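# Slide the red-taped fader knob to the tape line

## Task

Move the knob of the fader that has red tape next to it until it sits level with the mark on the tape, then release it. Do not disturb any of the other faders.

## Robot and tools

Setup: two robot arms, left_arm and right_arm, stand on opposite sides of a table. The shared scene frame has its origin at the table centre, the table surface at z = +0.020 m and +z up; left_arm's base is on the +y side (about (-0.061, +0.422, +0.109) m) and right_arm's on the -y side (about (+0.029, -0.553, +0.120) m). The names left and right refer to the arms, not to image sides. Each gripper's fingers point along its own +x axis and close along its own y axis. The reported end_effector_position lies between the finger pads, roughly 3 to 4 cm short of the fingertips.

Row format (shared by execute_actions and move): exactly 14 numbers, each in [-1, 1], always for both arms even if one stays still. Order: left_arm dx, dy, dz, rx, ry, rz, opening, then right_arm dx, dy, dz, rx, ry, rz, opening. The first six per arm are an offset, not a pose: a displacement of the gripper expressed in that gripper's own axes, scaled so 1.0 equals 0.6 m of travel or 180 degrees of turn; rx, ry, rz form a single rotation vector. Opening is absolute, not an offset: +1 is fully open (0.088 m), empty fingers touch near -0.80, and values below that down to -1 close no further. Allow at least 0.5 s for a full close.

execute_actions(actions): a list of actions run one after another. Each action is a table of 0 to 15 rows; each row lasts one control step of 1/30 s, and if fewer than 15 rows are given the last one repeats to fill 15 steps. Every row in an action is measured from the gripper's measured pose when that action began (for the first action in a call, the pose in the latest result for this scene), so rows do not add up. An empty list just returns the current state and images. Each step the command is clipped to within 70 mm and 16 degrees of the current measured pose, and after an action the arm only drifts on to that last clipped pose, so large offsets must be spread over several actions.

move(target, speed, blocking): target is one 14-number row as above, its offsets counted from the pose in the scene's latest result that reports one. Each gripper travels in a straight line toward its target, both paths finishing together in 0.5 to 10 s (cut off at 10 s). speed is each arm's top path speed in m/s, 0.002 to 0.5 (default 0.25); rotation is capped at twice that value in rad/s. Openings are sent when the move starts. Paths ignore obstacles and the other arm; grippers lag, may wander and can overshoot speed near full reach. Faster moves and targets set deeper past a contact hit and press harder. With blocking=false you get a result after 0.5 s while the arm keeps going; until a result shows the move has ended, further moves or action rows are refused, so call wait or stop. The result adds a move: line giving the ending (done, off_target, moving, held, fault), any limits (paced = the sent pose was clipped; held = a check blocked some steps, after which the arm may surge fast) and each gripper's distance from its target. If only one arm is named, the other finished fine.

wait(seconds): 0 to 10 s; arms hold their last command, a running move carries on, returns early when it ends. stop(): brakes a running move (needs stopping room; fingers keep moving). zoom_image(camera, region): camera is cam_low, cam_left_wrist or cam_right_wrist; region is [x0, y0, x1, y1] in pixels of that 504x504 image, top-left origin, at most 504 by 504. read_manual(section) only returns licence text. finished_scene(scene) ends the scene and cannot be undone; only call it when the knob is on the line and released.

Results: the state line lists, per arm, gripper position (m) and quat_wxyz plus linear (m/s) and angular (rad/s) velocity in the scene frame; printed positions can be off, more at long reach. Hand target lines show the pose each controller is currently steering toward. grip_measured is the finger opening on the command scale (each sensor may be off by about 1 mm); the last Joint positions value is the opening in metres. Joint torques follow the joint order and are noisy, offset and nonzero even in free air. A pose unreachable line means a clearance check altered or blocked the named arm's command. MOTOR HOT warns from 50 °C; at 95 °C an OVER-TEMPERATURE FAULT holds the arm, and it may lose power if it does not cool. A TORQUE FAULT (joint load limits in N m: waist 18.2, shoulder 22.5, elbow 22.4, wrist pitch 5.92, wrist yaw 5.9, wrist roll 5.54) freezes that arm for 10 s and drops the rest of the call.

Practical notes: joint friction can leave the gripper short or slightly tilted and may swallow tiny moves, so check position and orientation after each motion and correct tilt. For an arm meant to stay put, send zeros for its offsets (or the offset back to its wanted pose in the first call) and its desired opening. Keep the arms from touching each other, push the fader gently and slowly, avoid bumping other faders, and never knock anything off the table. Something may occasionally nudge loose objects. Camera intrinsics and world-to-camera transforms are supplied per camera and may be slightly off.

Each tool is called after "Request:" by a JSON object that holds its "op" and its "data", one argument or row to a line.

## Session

Request:
{"op": "execute_actions", "data": {
  "actions": []
}}

Scene clock: 0.00 s.
left_arm: end_effector_position=(-0.1727, +0.1270, +0.4337) grip_measured=+0.844 end_effector_quat_wxyz=(+0.570, -0.022, -0.017, -0.821) end_effector_velocity=(+0.000, +0.000, -0.005) end_effector_angular_velocity=(+0.023, -0.001, +0.004) | right_arm: end_effector_position=(+0.3508, -0.4120, +0.3454) grip_measured=+0.830 end_effector_quat_wxyz=(+0.903, -0.268, -0.147, +0.301) end_effector_velocity=(-0.000, +0.000, -0.005) end_effector_angular_velocity=(-0.000, +0.026, +0.006)
Joint positions: left_arm=[ 0.007  0.851  0.651  0.256 -0.008  0.004  0.08 ] | right_arm=[-1.724  1.276  0.379  1.013 -0.447 -0.564  0.08 ]
Joint velocities: left_arm=[-0.002 -0.002 -0.002 -0.022 -0.007 -0.007  0.   ] | right_arm=[-0.002 -0.002 -0.002 -0.022 -0.007  0.007 -0.   ]
Joint torques (N m, as the arm reports them, + toward a larger angle): no reading
Heat: left arm: hottest shoulder 32 °C (+0.0 °C/min); right arm: hottest elbow 33 °C (+0.0 °C/min).
Hand target (left_arm): -0.173, +0.127, +0.434; -0.570, +0.022, +0.017, +0.821
Hand target (right_arm): +0.351, -0.412, +0.345; +0.903, -0.268, -0.147, +0.301
camera_calibration (this result's frames):
cam_left_wrist: T_world_to_cam=[[-0.925682, 0.378235, 0.00708462, -0.205953], [0.114308, 0.297507, -0.947852, 0.420001], [-0.360619, -0.8766, -0.318632, 0.260758], [0, 0, 0, 1]] pos_world=[-0.144622, 0.181526, 0.482644]
cam_right_wrist: T_world_to_cam=[[0.421514, -0.728964, 0.539386, -0.636586], [0.14489, -0.533028, -0.833599, 0.0492032], [0.895172, 0.429526, -0.119059, -0.0179577], [0, 0, 0, 1]] pos_world=[0.277276, -0.430108, 0.382243]

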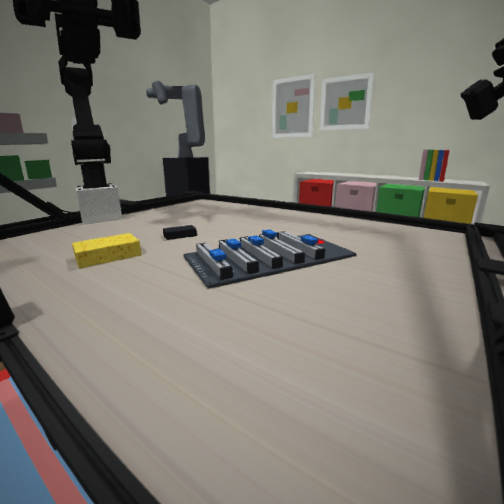

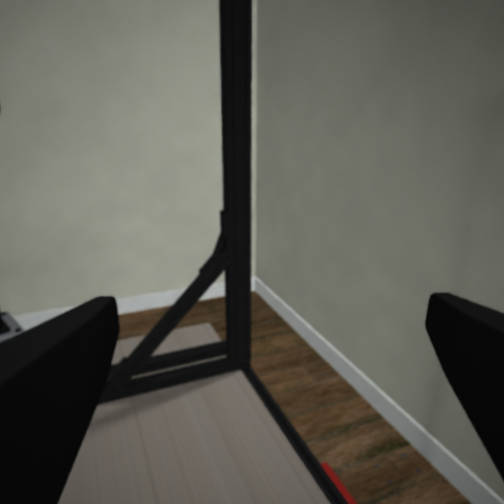

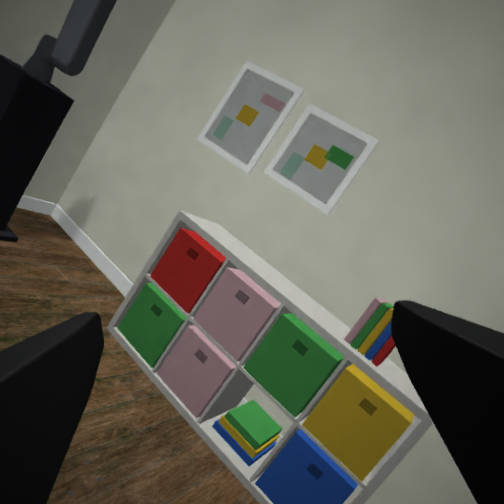

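Request:
{"op": "move", "data": {
  "target": [0,0,0,0,0,0,0.84,-0.244,0.70,0.166,0.411,0.57,-0.156,0.3],
  "speed": 0.35
}}

Scene clock: 4.90 s.
left_arm: end_effector_position=(-0.1727, +0.1270, +0.4337) grip_measured=+0.840 end_effector_quat_wxyz=(+0.570, -0.022, -0.017, -0.821) end_effector_velocity=(-0.003, +0.003, -0.001) end_effector_angular_velocity=(+0.010, +0.019, -0.016) | right_arm: end_effector_position=(+0.0033, -0.1818, +0.1731) grip_measured=+0.300 end_effector_quat_wxyz=(+0.686, +0.170, +0.688, -0.166) end_effector_velocity=(-0.002, -0.001, +0.001) end_effector_angular_velocity=(-0.004, +0.022, -0.010)
Joint positions: left_arm=[ 0.007  0.851  0.651  0.256 -0.008  0.004  0.08 ] | right_arm=[-0.31   1.996  1.465 -1.033 -0.001  2.119  0.054]
Joint velocities: left_arm=[-0.007 -0.007 -0.002 -0.007  0.007 -0.022 -0.   ] | right_arm=[-0.002 -0.002  0.002 -0.007 -0.022  0.007 -0.   ]
Joint torques (N m, as the arm reports them, + toward a larger angle): left_arm=[ 0.04 -2.51  7.29  1.97  0.   -0.03] | right_arm=[ 0.13 -8.33  6.89  0.2  -0.02  0.17]
Heat: left arm: hottest shoulder 32 °C (+0.0 °C/min); right arm: hottest elbow 34 °C (+0.0 °C/min).
Hand target (left_arm): -0.173, +0.127, +0.434; -0.570, +0.022, +0.017, +0.821
Hand target (right_arm): +0.002, -0.180, +0.169; +0.685, +0.169, +0.688, -0.170
Off the commanded pose (left_arm): 0.000 m, 0 deg.
Off the commanded pose (right_arm): 0.005 m, 1 deg.
move: done
camera_calibration (this result's frames):
cam_left_wrist: T_world_to_cam=[[-0.925682, 0.378235, 0.00708462, -0.205953], [0.114308, 0.297507, -0.947852, 0.420001], [-0.360619, -0.8766, -0.318632, 0.260758], [0, 0, 0, 1]] pos_world=[-0.144622, 0.181526, 0.482644]
cam_right_wrist: T_world_to_cam=[[-0.486959, -0.870953, 0.0656637, -0.170121], [-0.819578, 0.481634, 0.310356, 0.0682335], [-0.301932, 0.0973144, -0.94835, 0.260782], [0, 0, 0, 1]] pos_world=[0.0518189, -0.206409, 0.237307]

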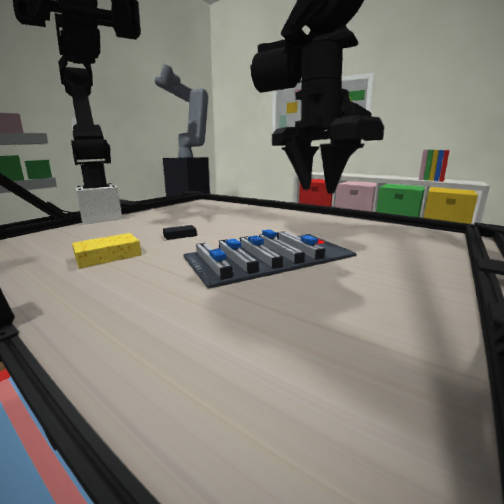

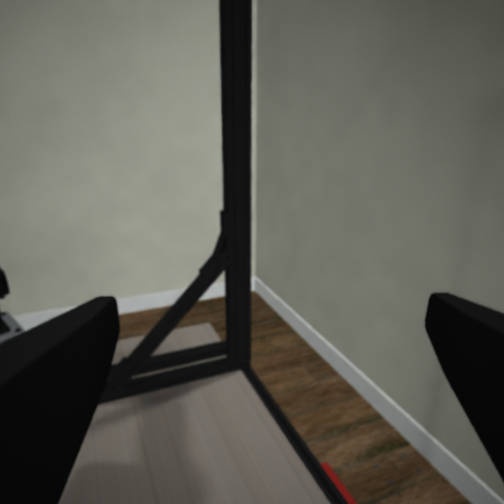

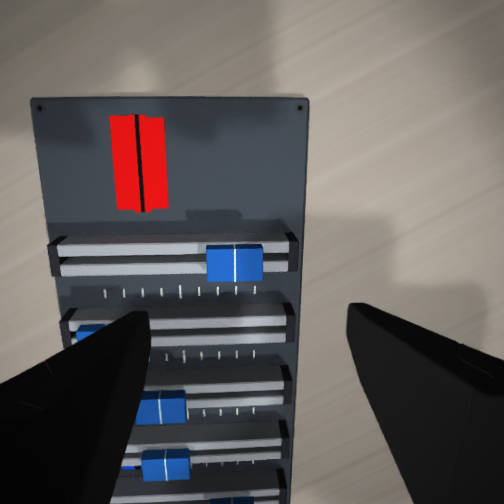

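Request:
{"op": "move", "data": {
  "target": [0,0,0,0,0,0,0.84,0.125,0,-0.021,0,0,0,0.1]
}}

Scene clock: 6.30 s.
left_arm: end_effector_position=(-0.1727, +0.1270, +0.4337) grip_measured=+0.840 end_effector_quat_wxyz=(+0.570, -0.022, -0.017, -0.821) end_effector_velocity=(+0.000, +0.000, +0.000) end_effector_angular_velocity=(+0.005, +0.006, +0.004) | right_arm: end_effector_position=(-0.0072, -0.1725, +0.1046) grip_measured=+0.100 end_effector_quat_wxyz=(+0.684, +0.174, +0.691, -0.159) end_effector_velocity=(-0.002, -0.002, +0.002) end_effector_angular_velocity=(-0.005, +0.022, -0.009)
Joint positions: left_arm=[ 0.007  0.851  0.651  0.256 -0.008  0.004  0.08 ] | right_arm=[-0.285  2.121  1.36  -0.785 -0.002  2.14   0.044]
Joint velocities: left_arm=[-0.002 -0.002  0.002 -0.007 -0.007 -0.007 -0.   ] | right_arm=[-0.002 -0.007 -0.002 -0.007 -0.022  0.007 -0.   ]
Joint torques (N m, as the arm reports them, + toward a larger angle): left_arm=[-0.01 -2.44  7.36  2.    0.01  0.02] | right_arm=[ 0.16 -9.13  4.82  0.22  0.08  0.16]
Heat: left arm: hottest elbow 33 °C (+9.5 °C/min); right arm: hottest elbow 34 °C (+9.5 °C/min).
Hand target (left_arm): -0.173, +0.127, +0.434; -0.570, +0.022, +0.017, +0.821
Hand target (right_arm): -0.008, -0.176, +0.098; +0.686, +0.170, +0.688, -0.166
Off the commanded pose (left_arm): 0.000 m, 0 deg.
Off the commanded pose (right_arm): 0.007 m, 1 deg.
move: done
camera_calibration (this result's frames):
cam_left_wrist: T_world_to_cam=[[-0.925682, 0.378235, 0.00708462, -0.205953], [0.114308, 0.297507, -0.947852, 0.420001], [-0.360619, -0.8766, -0.318632, 0.260758], [0, 0, 0, 1]] pos_world=[-0.144622, 0.181526, 0.482644]
cam_right_wrist: T_world_to_cam=[[-0.483165, -0.874031, 0.0512026, -0.161627], [-0.820901, 0.472577, 0.320613, 0.0737639], [-0.304423, 0.112877, -0.945825, 0.19419], [0, 0, 0, 1]] pos_world=[0.041576, -0.198046, 0.168296]

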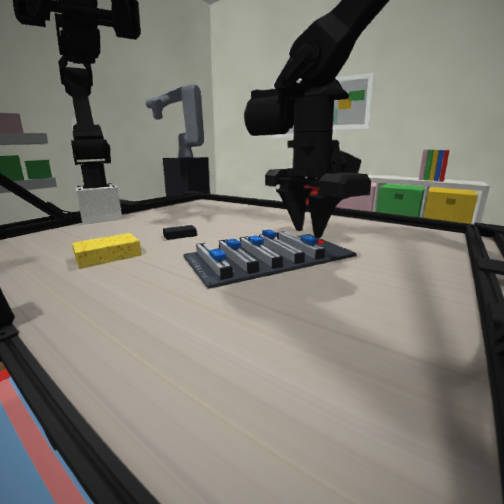

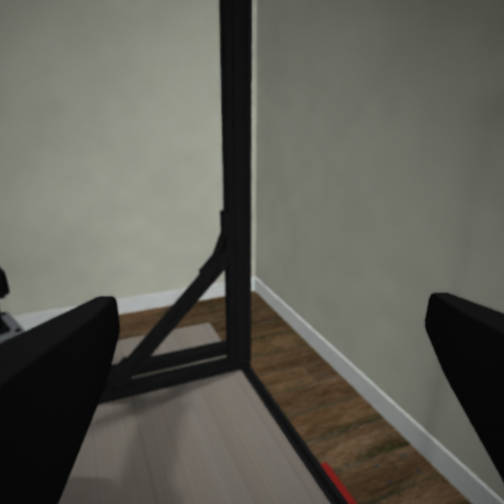

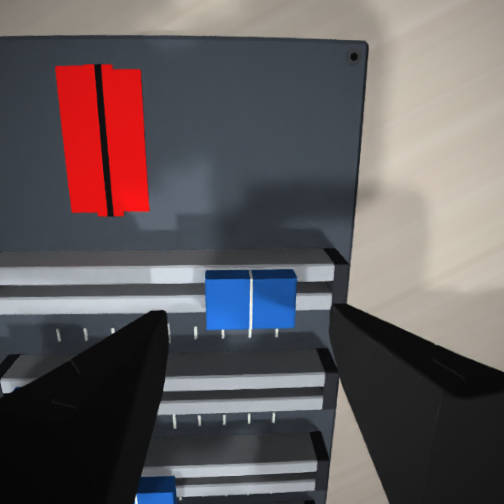

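Request:
{"op": "move", "data": {
  "target": [0,0,0,0,0,0,0.84,0.044,-0.009,0.002,0,0,0,-0.05],
  "speed": 0.08
}}

Request:
{"op": "move", "data": {
  "target": [0,0,0,0,0,0,0.84,0.004,0.078,0,0,0,0,-0.05],
  "speed": 0.06
}}

Scene clock: 7.83 s.
left_arm: end_effector_position=(-0.1727, +0.1270, +0.4337) grip_measured=+0.840 end_effector_quat_wxyz=(+0.570, -0.022, -0.017, -0.821) end_effector_velocity=(-0.002, -0.000, -0.004) end_effector_angular_velocity=(+0.023, -0.001, -0.010) | right_arm: end_effector_position=(-0.0082, -0.1713, +0.0871) grip_measured=-0.050 end_effector_quat_wxyz=(+0.681, +0.182, +0.694, -0.149) end_effector_velocity=(+0.000, -0.005, +0.000) end_effector_angular_velocity=(-0.024, +0.019, +0.001)
Joint positions: left_arm=[ 0.007  0.851  0.651  0.256 -0.008  0.004  0.08 ] | right_arm=[-0.282  2.142  1.312 -0.689 -0.002  2.14   0.037]
Joint velocities: left_arm=[-0.002  0.002  0.002 -0.022  0.007 -0.007 -0.   ] | right_arm=[-0.007 -0.002 -0.002 -0.022 -0.022 -0.007  0.   ]
Joint torques (N m, as the arm reports them, + toward a larger angle): left_arm=[-0.11 -2.43  7.43  1.99 -0.01 -0.02] | right_arm=[ 0.19 -8.7   4.17  0.29  0.06  0.11]
Heat: left arm: hottest elbow 33 °C (+7.7 °C/min); right arm: hottest elbow 34 °C (+7.7 °C/min).
Hand target (left_arm): -0.173, +0.127, +0.434; -0.570, +0.022, +0.017, +0.821
Hand target (right_arm): -0.009, -0.178, +0.078; +0.684, +0.174, +0.691, -0.159
Off the commanded pose (left_arm): 0.000 m, 0 deg.
Off the commanded pose (right_arm): 0.011 m, 2 deg.
move: off_target (right_arm)
camera_calibration (this result's frames):
cam_left_wrist: T_world_to_cam=[[-0.925682, 0.378235, 0.00708462, -0.205953], [0.114308, 0.297507, -0.947852, 0.420001], [-0.360619, -0.8766, -0.318632, 0.260758], [0, 0, 0, 1]] pos_world=[-0.144622, 0.181526, 0.482644]
cam_right_wrist: T_world_to_cam=[[-0.48106, -0.876202, 0.0291694, -0.158569], [-0.821134, 0.461982, 0.335129, 0.0748975], [-0.307116, 0.137265, -0.941721, 0.180973], [0, 0, 0, 1]] pos_world=[0.0407992, -0.198382, 0.149951]

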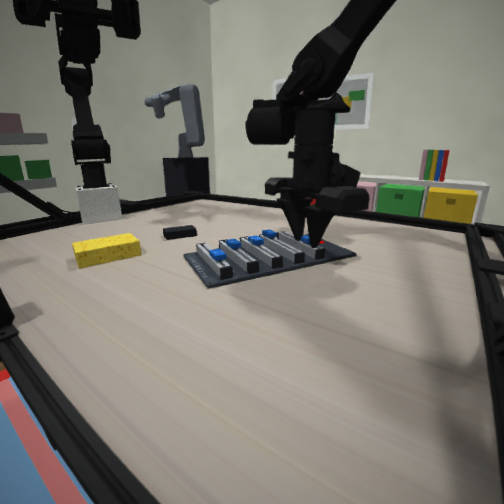

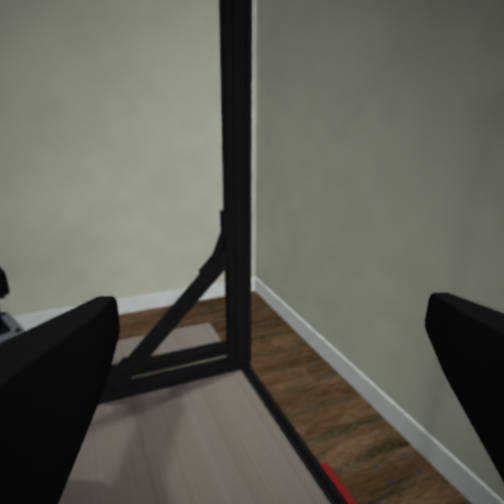

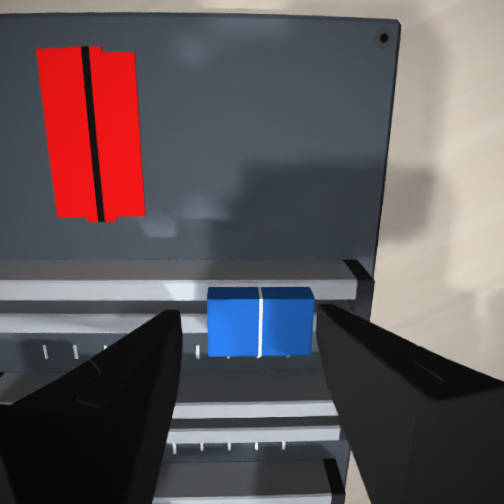

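Scene clock: 8.93 s.
left_arm: end_effector_position=(-0.1727, +0.1270, +0.4337) grip_measured=+0.840 end_effector_quat_wxyz=(+0.570, -0.022, -0.017, -0.821) end_effector_velocity=(+0.000, +0.000, -0.002) end_effector_angular_velocity=(+0.010, +0.005, +0.004) | right_arm: end_effector_position=(+0.0128, -0.1312, +0.0920) grip_measured=-0.049 end_effector_quat_wxyz=(+0.680, +0.187, +0.693, -0.148) end_effector_velocity=(-0.000, +0.001, +0.001) end_effector_angular_velocity=(-0.003, +0.005, +0.035)
Joint positions: left_arm=[ 0.007  0.851  0.651  0.256 -0.008  0.004  0.08 ] | right_arm=[-0.342  2.254  1.526 -0.785 -0.003  2.087  0.037]
Joint velocities: left_arm=[-0.002 -0.002 -0.002 -0.007 -0.007 -0.007  0.   ] | right_arm=[-0.002  0.002  0.007 -0.007 -0.007 -0.037 -0.   ]
Joint torques (N m, as the arm reports them, + toward a larger angle): left_arm=[-0.01 -2.44  7.22  2.01  0.01  0.  ] | right_arm=[-0.1  -9.58  6.87  0.35 -0.01 -0.18]
Heat: left arm: hottest elbow 33 °C (+6.7 °C/min); right arm: hottest elbow 35 °C (+13.4 °C/min).
Hand target (left_arm): -0.173, +0.127, +0.434; -0.570, +0.022, +0.017, +0.821
Hand target (right_arm): +0.013, -0.129, +0.087; +0.681, +0.183, +0.694, -0.149
Off the commanded pose (left_arm): 0.000 m, 0 deg.
Off the commanded pose (right_arm): 0.006 m, 1 deg.
move: done
camera_calibration (this result's frames):
cam_left_wrist: T_world_to_cam=[[-0.925682, 0.378235, 0.00708462, -0.205953], [0.114308, 0.297507, -0.947852, 0.420001], [-0.360619, -0.8766, -0.318632, 0.260758], [0, 0, 0, 1]] pos_world=[-0.144622, 0.181526, 0.482644]
cam_right_wrist: T_world_to_cam=[[-0.486141, -0.873591, 0.0224744, -0.112485], [-0.819029, 0.464445, 0.336871, 0.0721828], [-0.304725, 0.14536, -0.941283, 0.187535], [0, 0, 0, 1]] pos_world=[0.061583, -0.15905, 0.154735]

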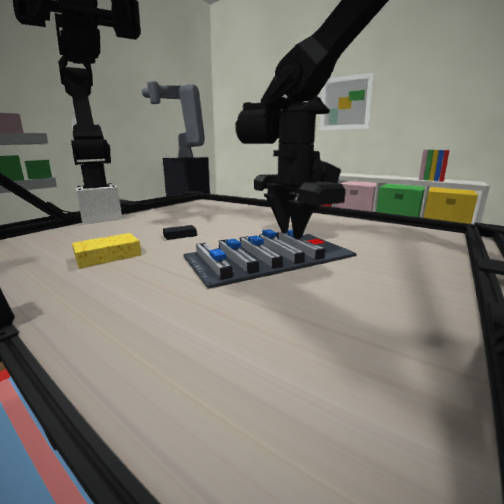

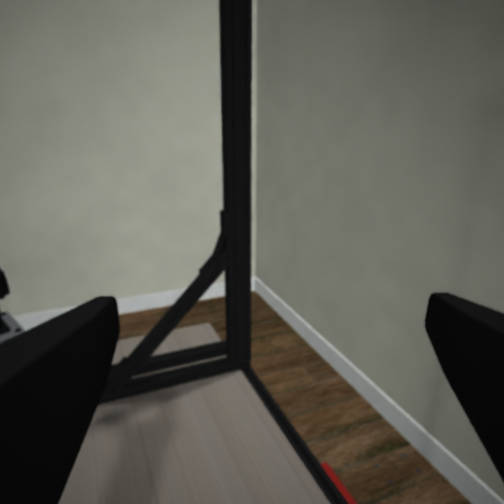

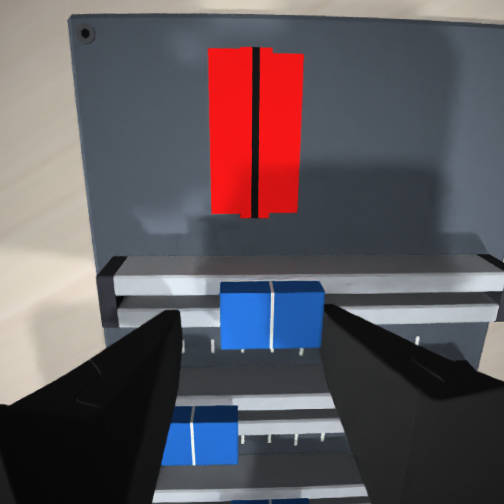

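Request:
{"op": "execute_actions", "data": {
  "actions": [
    [[0,0,0,0,0,0,0.84,0.008,0.002,0,0,0,0,-0.21]],
    [[0,0,0,0,0,0,0.84,0,0,0,0,0,0,0.1]]
  ]
}}

Request:
{"op": "move", "data": {
  "target": [0,0,0,0,0,0,0.84,-0.04,0,0,0,0,0,0.1]
}}

Scene clock: 10.87 s.
left_arm: end_effector_position=(-0.1727, +0.1270, +0.4337) grip_measured=+0.840 end_effector_quat_wxyz=(+0.570, -0.022, -0.017, -0.821) end_effector_velocity=(+0.000, +0.000, -0.002) end_effector_angular_velocity=(+0.010, +0.005, +0.004) | right_arm: end_effector_position=(+0.0134, -0.1296, +0.0919) grip_measured=+0.099 end_effector_quat_wxyz=(+0.680, +0.189, +0.693, -0.146) end_effector_velocity=(-0.000, -0.000, +0.001) end_effector_angular_velocity=(-0.003, +0.008, -0.009)
Joint positions: left_arm=[ 0.007  0.851  0.651  0.256 -0.008  0.004  0.08 ] | right_arm=[-0.343  2.255  1.526 -0.779 -0.002  2.087  0.044]
Joint velocities: left_arm=[-0.002 -0.002 -0.002 -0.007 -0.007 -0.007 -0.   ] | right_arm=[-0.002 -0.002  0.002 -0.007 -0.007  0.007  0.   ]
Joint torques (N m, as the arm reports them, + toward a larger angle): left_arm=[ 0.   -2.41  7.39  1.99  0.   -0.03] | right_arm=[ -0.06 -11.9    5.67   0.03   0.07  -0.02]
Heat: left arm: hottest elbow 33 °C (+5.5 °C/min); right arm: hottest elbow 35 °C (+11.0 °C/min).
Hand target (left_arm): -0.173, +0.127, +0.434; -0.570, +0.022, +0.017, +0.821
Hand target (right_arm): +0.013, -0.130, +0.092; +0.680, +0.189, +0.693, -0.147
Off the commanded pose (left_arm): 0.000 m, 0 deg.
Off the commanded pose (right_arm): 0.001 m, 0 deg.
camera_calibration (this result's frames):
cam_left_wrist: T_world_to_cam=[[-0.925682, 0.378235, 0.00708462, -0.205953], [0.114308, 0.297507, -0.947852, 0.420001], [-0.360619, -0.8766, -0.318632, 0.260758], [0, 0, 0, 1]] pos_world=[-0.144622, 0.181526, 0.482644]
cam_right_wrist: T_world_to_cam=[[-0.486859, -0.873324, 0.0165233, -0.110241], [-0.818838, 0.462906, 0.339444, 0.0714619], [-0.304094, 0.151732, -0.940481, 0.188172], [0, 0, 0, 1]] pos_world=[0.0620661, -0.157908, 0.154537]

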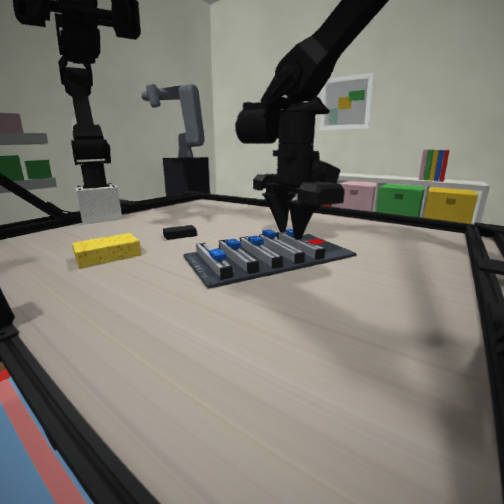

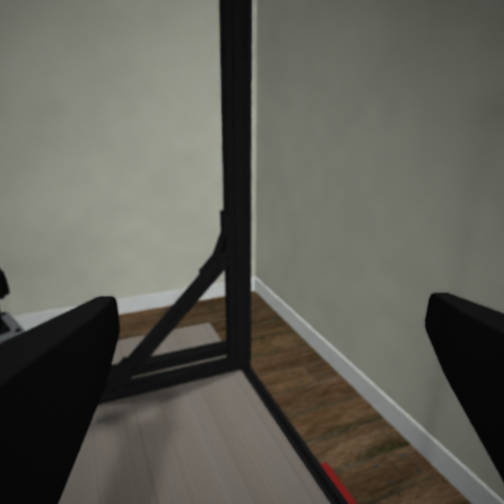

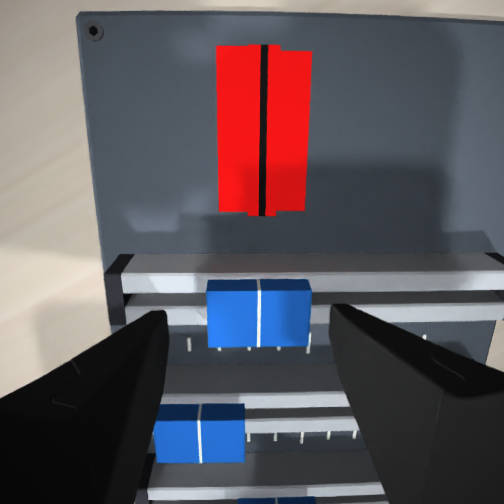

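Scene clock: 11.63 s.
left_arm: end_effector_position=(-0.1727, +0.1270, +0.4337) grip_measured=+0.840 end_effector_quat_wxyz=(+0.570, -0.022, -0.017, -0.821) end_effector_velocity=(+0.001, +0.000, +0.000) end_effector_angular_velocity=(+0.005, +0.007, +0.014) | right_arm: end_effector_position=(+0.0135, -0.1336, +0.1113) grip_measured=+0.100 end_effector_quat_wxyz=(+0.681, +0.185, +0.692, -0.150) end_effector_velocity=(+0.002, +0.001, +0.000) end_effector_angular_velocity=(+0.007, +0.007, +0.000)
Joint positions: left_arm=[ 0.007  0.851  0.651  0.256 -0.008  0.004  0.08 ] | right_arm=[-0.343  2.216  1.547 -0.849 -0.002  2.087  0.044]
Joint velocities: left_arm=[-0.007 -0.002  0.002 -0.007 -0.022 -0.007 -0.   ] | right_arm=[-0.007 -0.002 -0.002  0.007 -0.007 -0.007 -0.   ]
Joint torques (N m, as the arm reports them, + toward a larger angle): left_arm=[ 0.03 -2.4   7.31  2.    0.02 -0.01] | right_arm=[ -0.03 -12.6    6.52   0.03   0.06   0.  ]
Heat: left arm: hottest elbow 33 °C (+5.2 °C/min); right arm: hottest elbow 35 °C (+10.3 °C/min).
Hand target (left_arm): -0.173, +0.127, +0.434; -0.570, +0.022, +0.017, +0.821
Hand target (right_arm): +0.013, -0.131, +0.116; +0.680, +0.189, +0.693, -0.146
Off the commanded pose (left_arm): 0.000 m, 0 deg.
Off the commanded pose (right_arm): 0.005 m, 1 deg.
move: done
camera_calibration (this result's frames):
cam_left_wrist: T_world_to_cam=[[-0.925682, 0.378235, 0.00708462, -0.205953], [0.114308, 0.297507, -0.947852, 0.420001], [-0.360619, -0.8766, -0.318632, 0.260758], [0, 0, 0, 1]] pos_world=[-0.144622, 0.181526, 0.482644]
cam_right_wrist: T_world_to_cam=[[-0.486868, -0.873069, 0.0266324, -0.115091], [-0.818983, 0.466883, 0.333596, 0.0680391], [-0.303687, 0.140606, -0.94234, 0.205794], [0, 0, 0, 1]] pos_world=[0.0621859, -0.161184, 0.174296]

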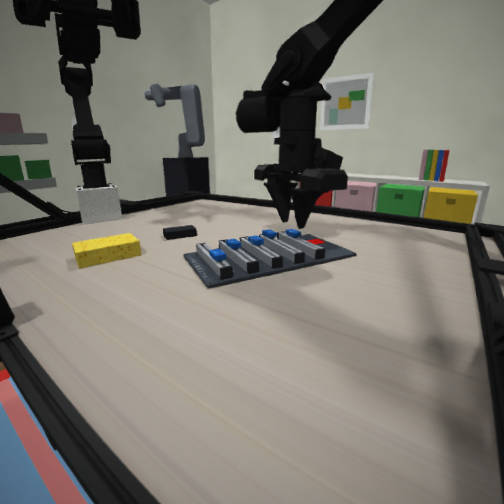

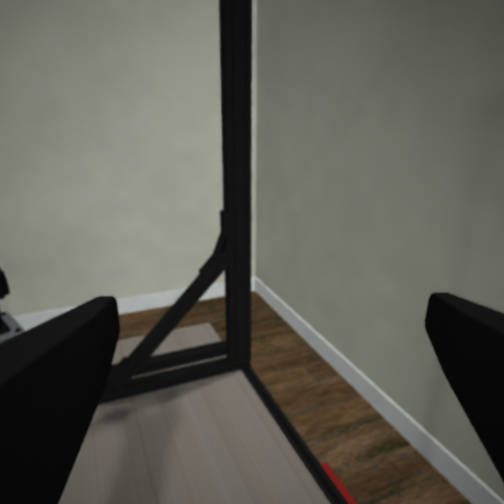

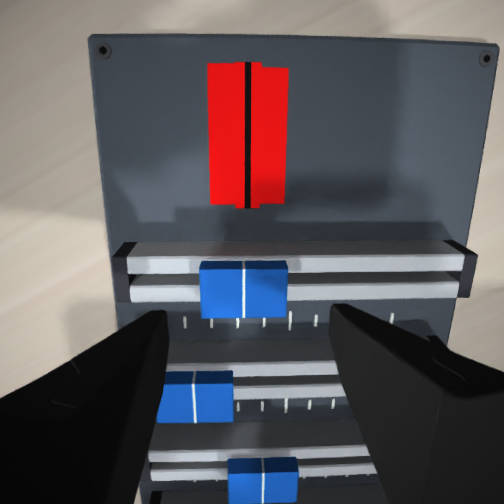

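Request:
{"op": "finished_scene", "data": {
  "scene": 2
}}

The scene is finished: the task was done.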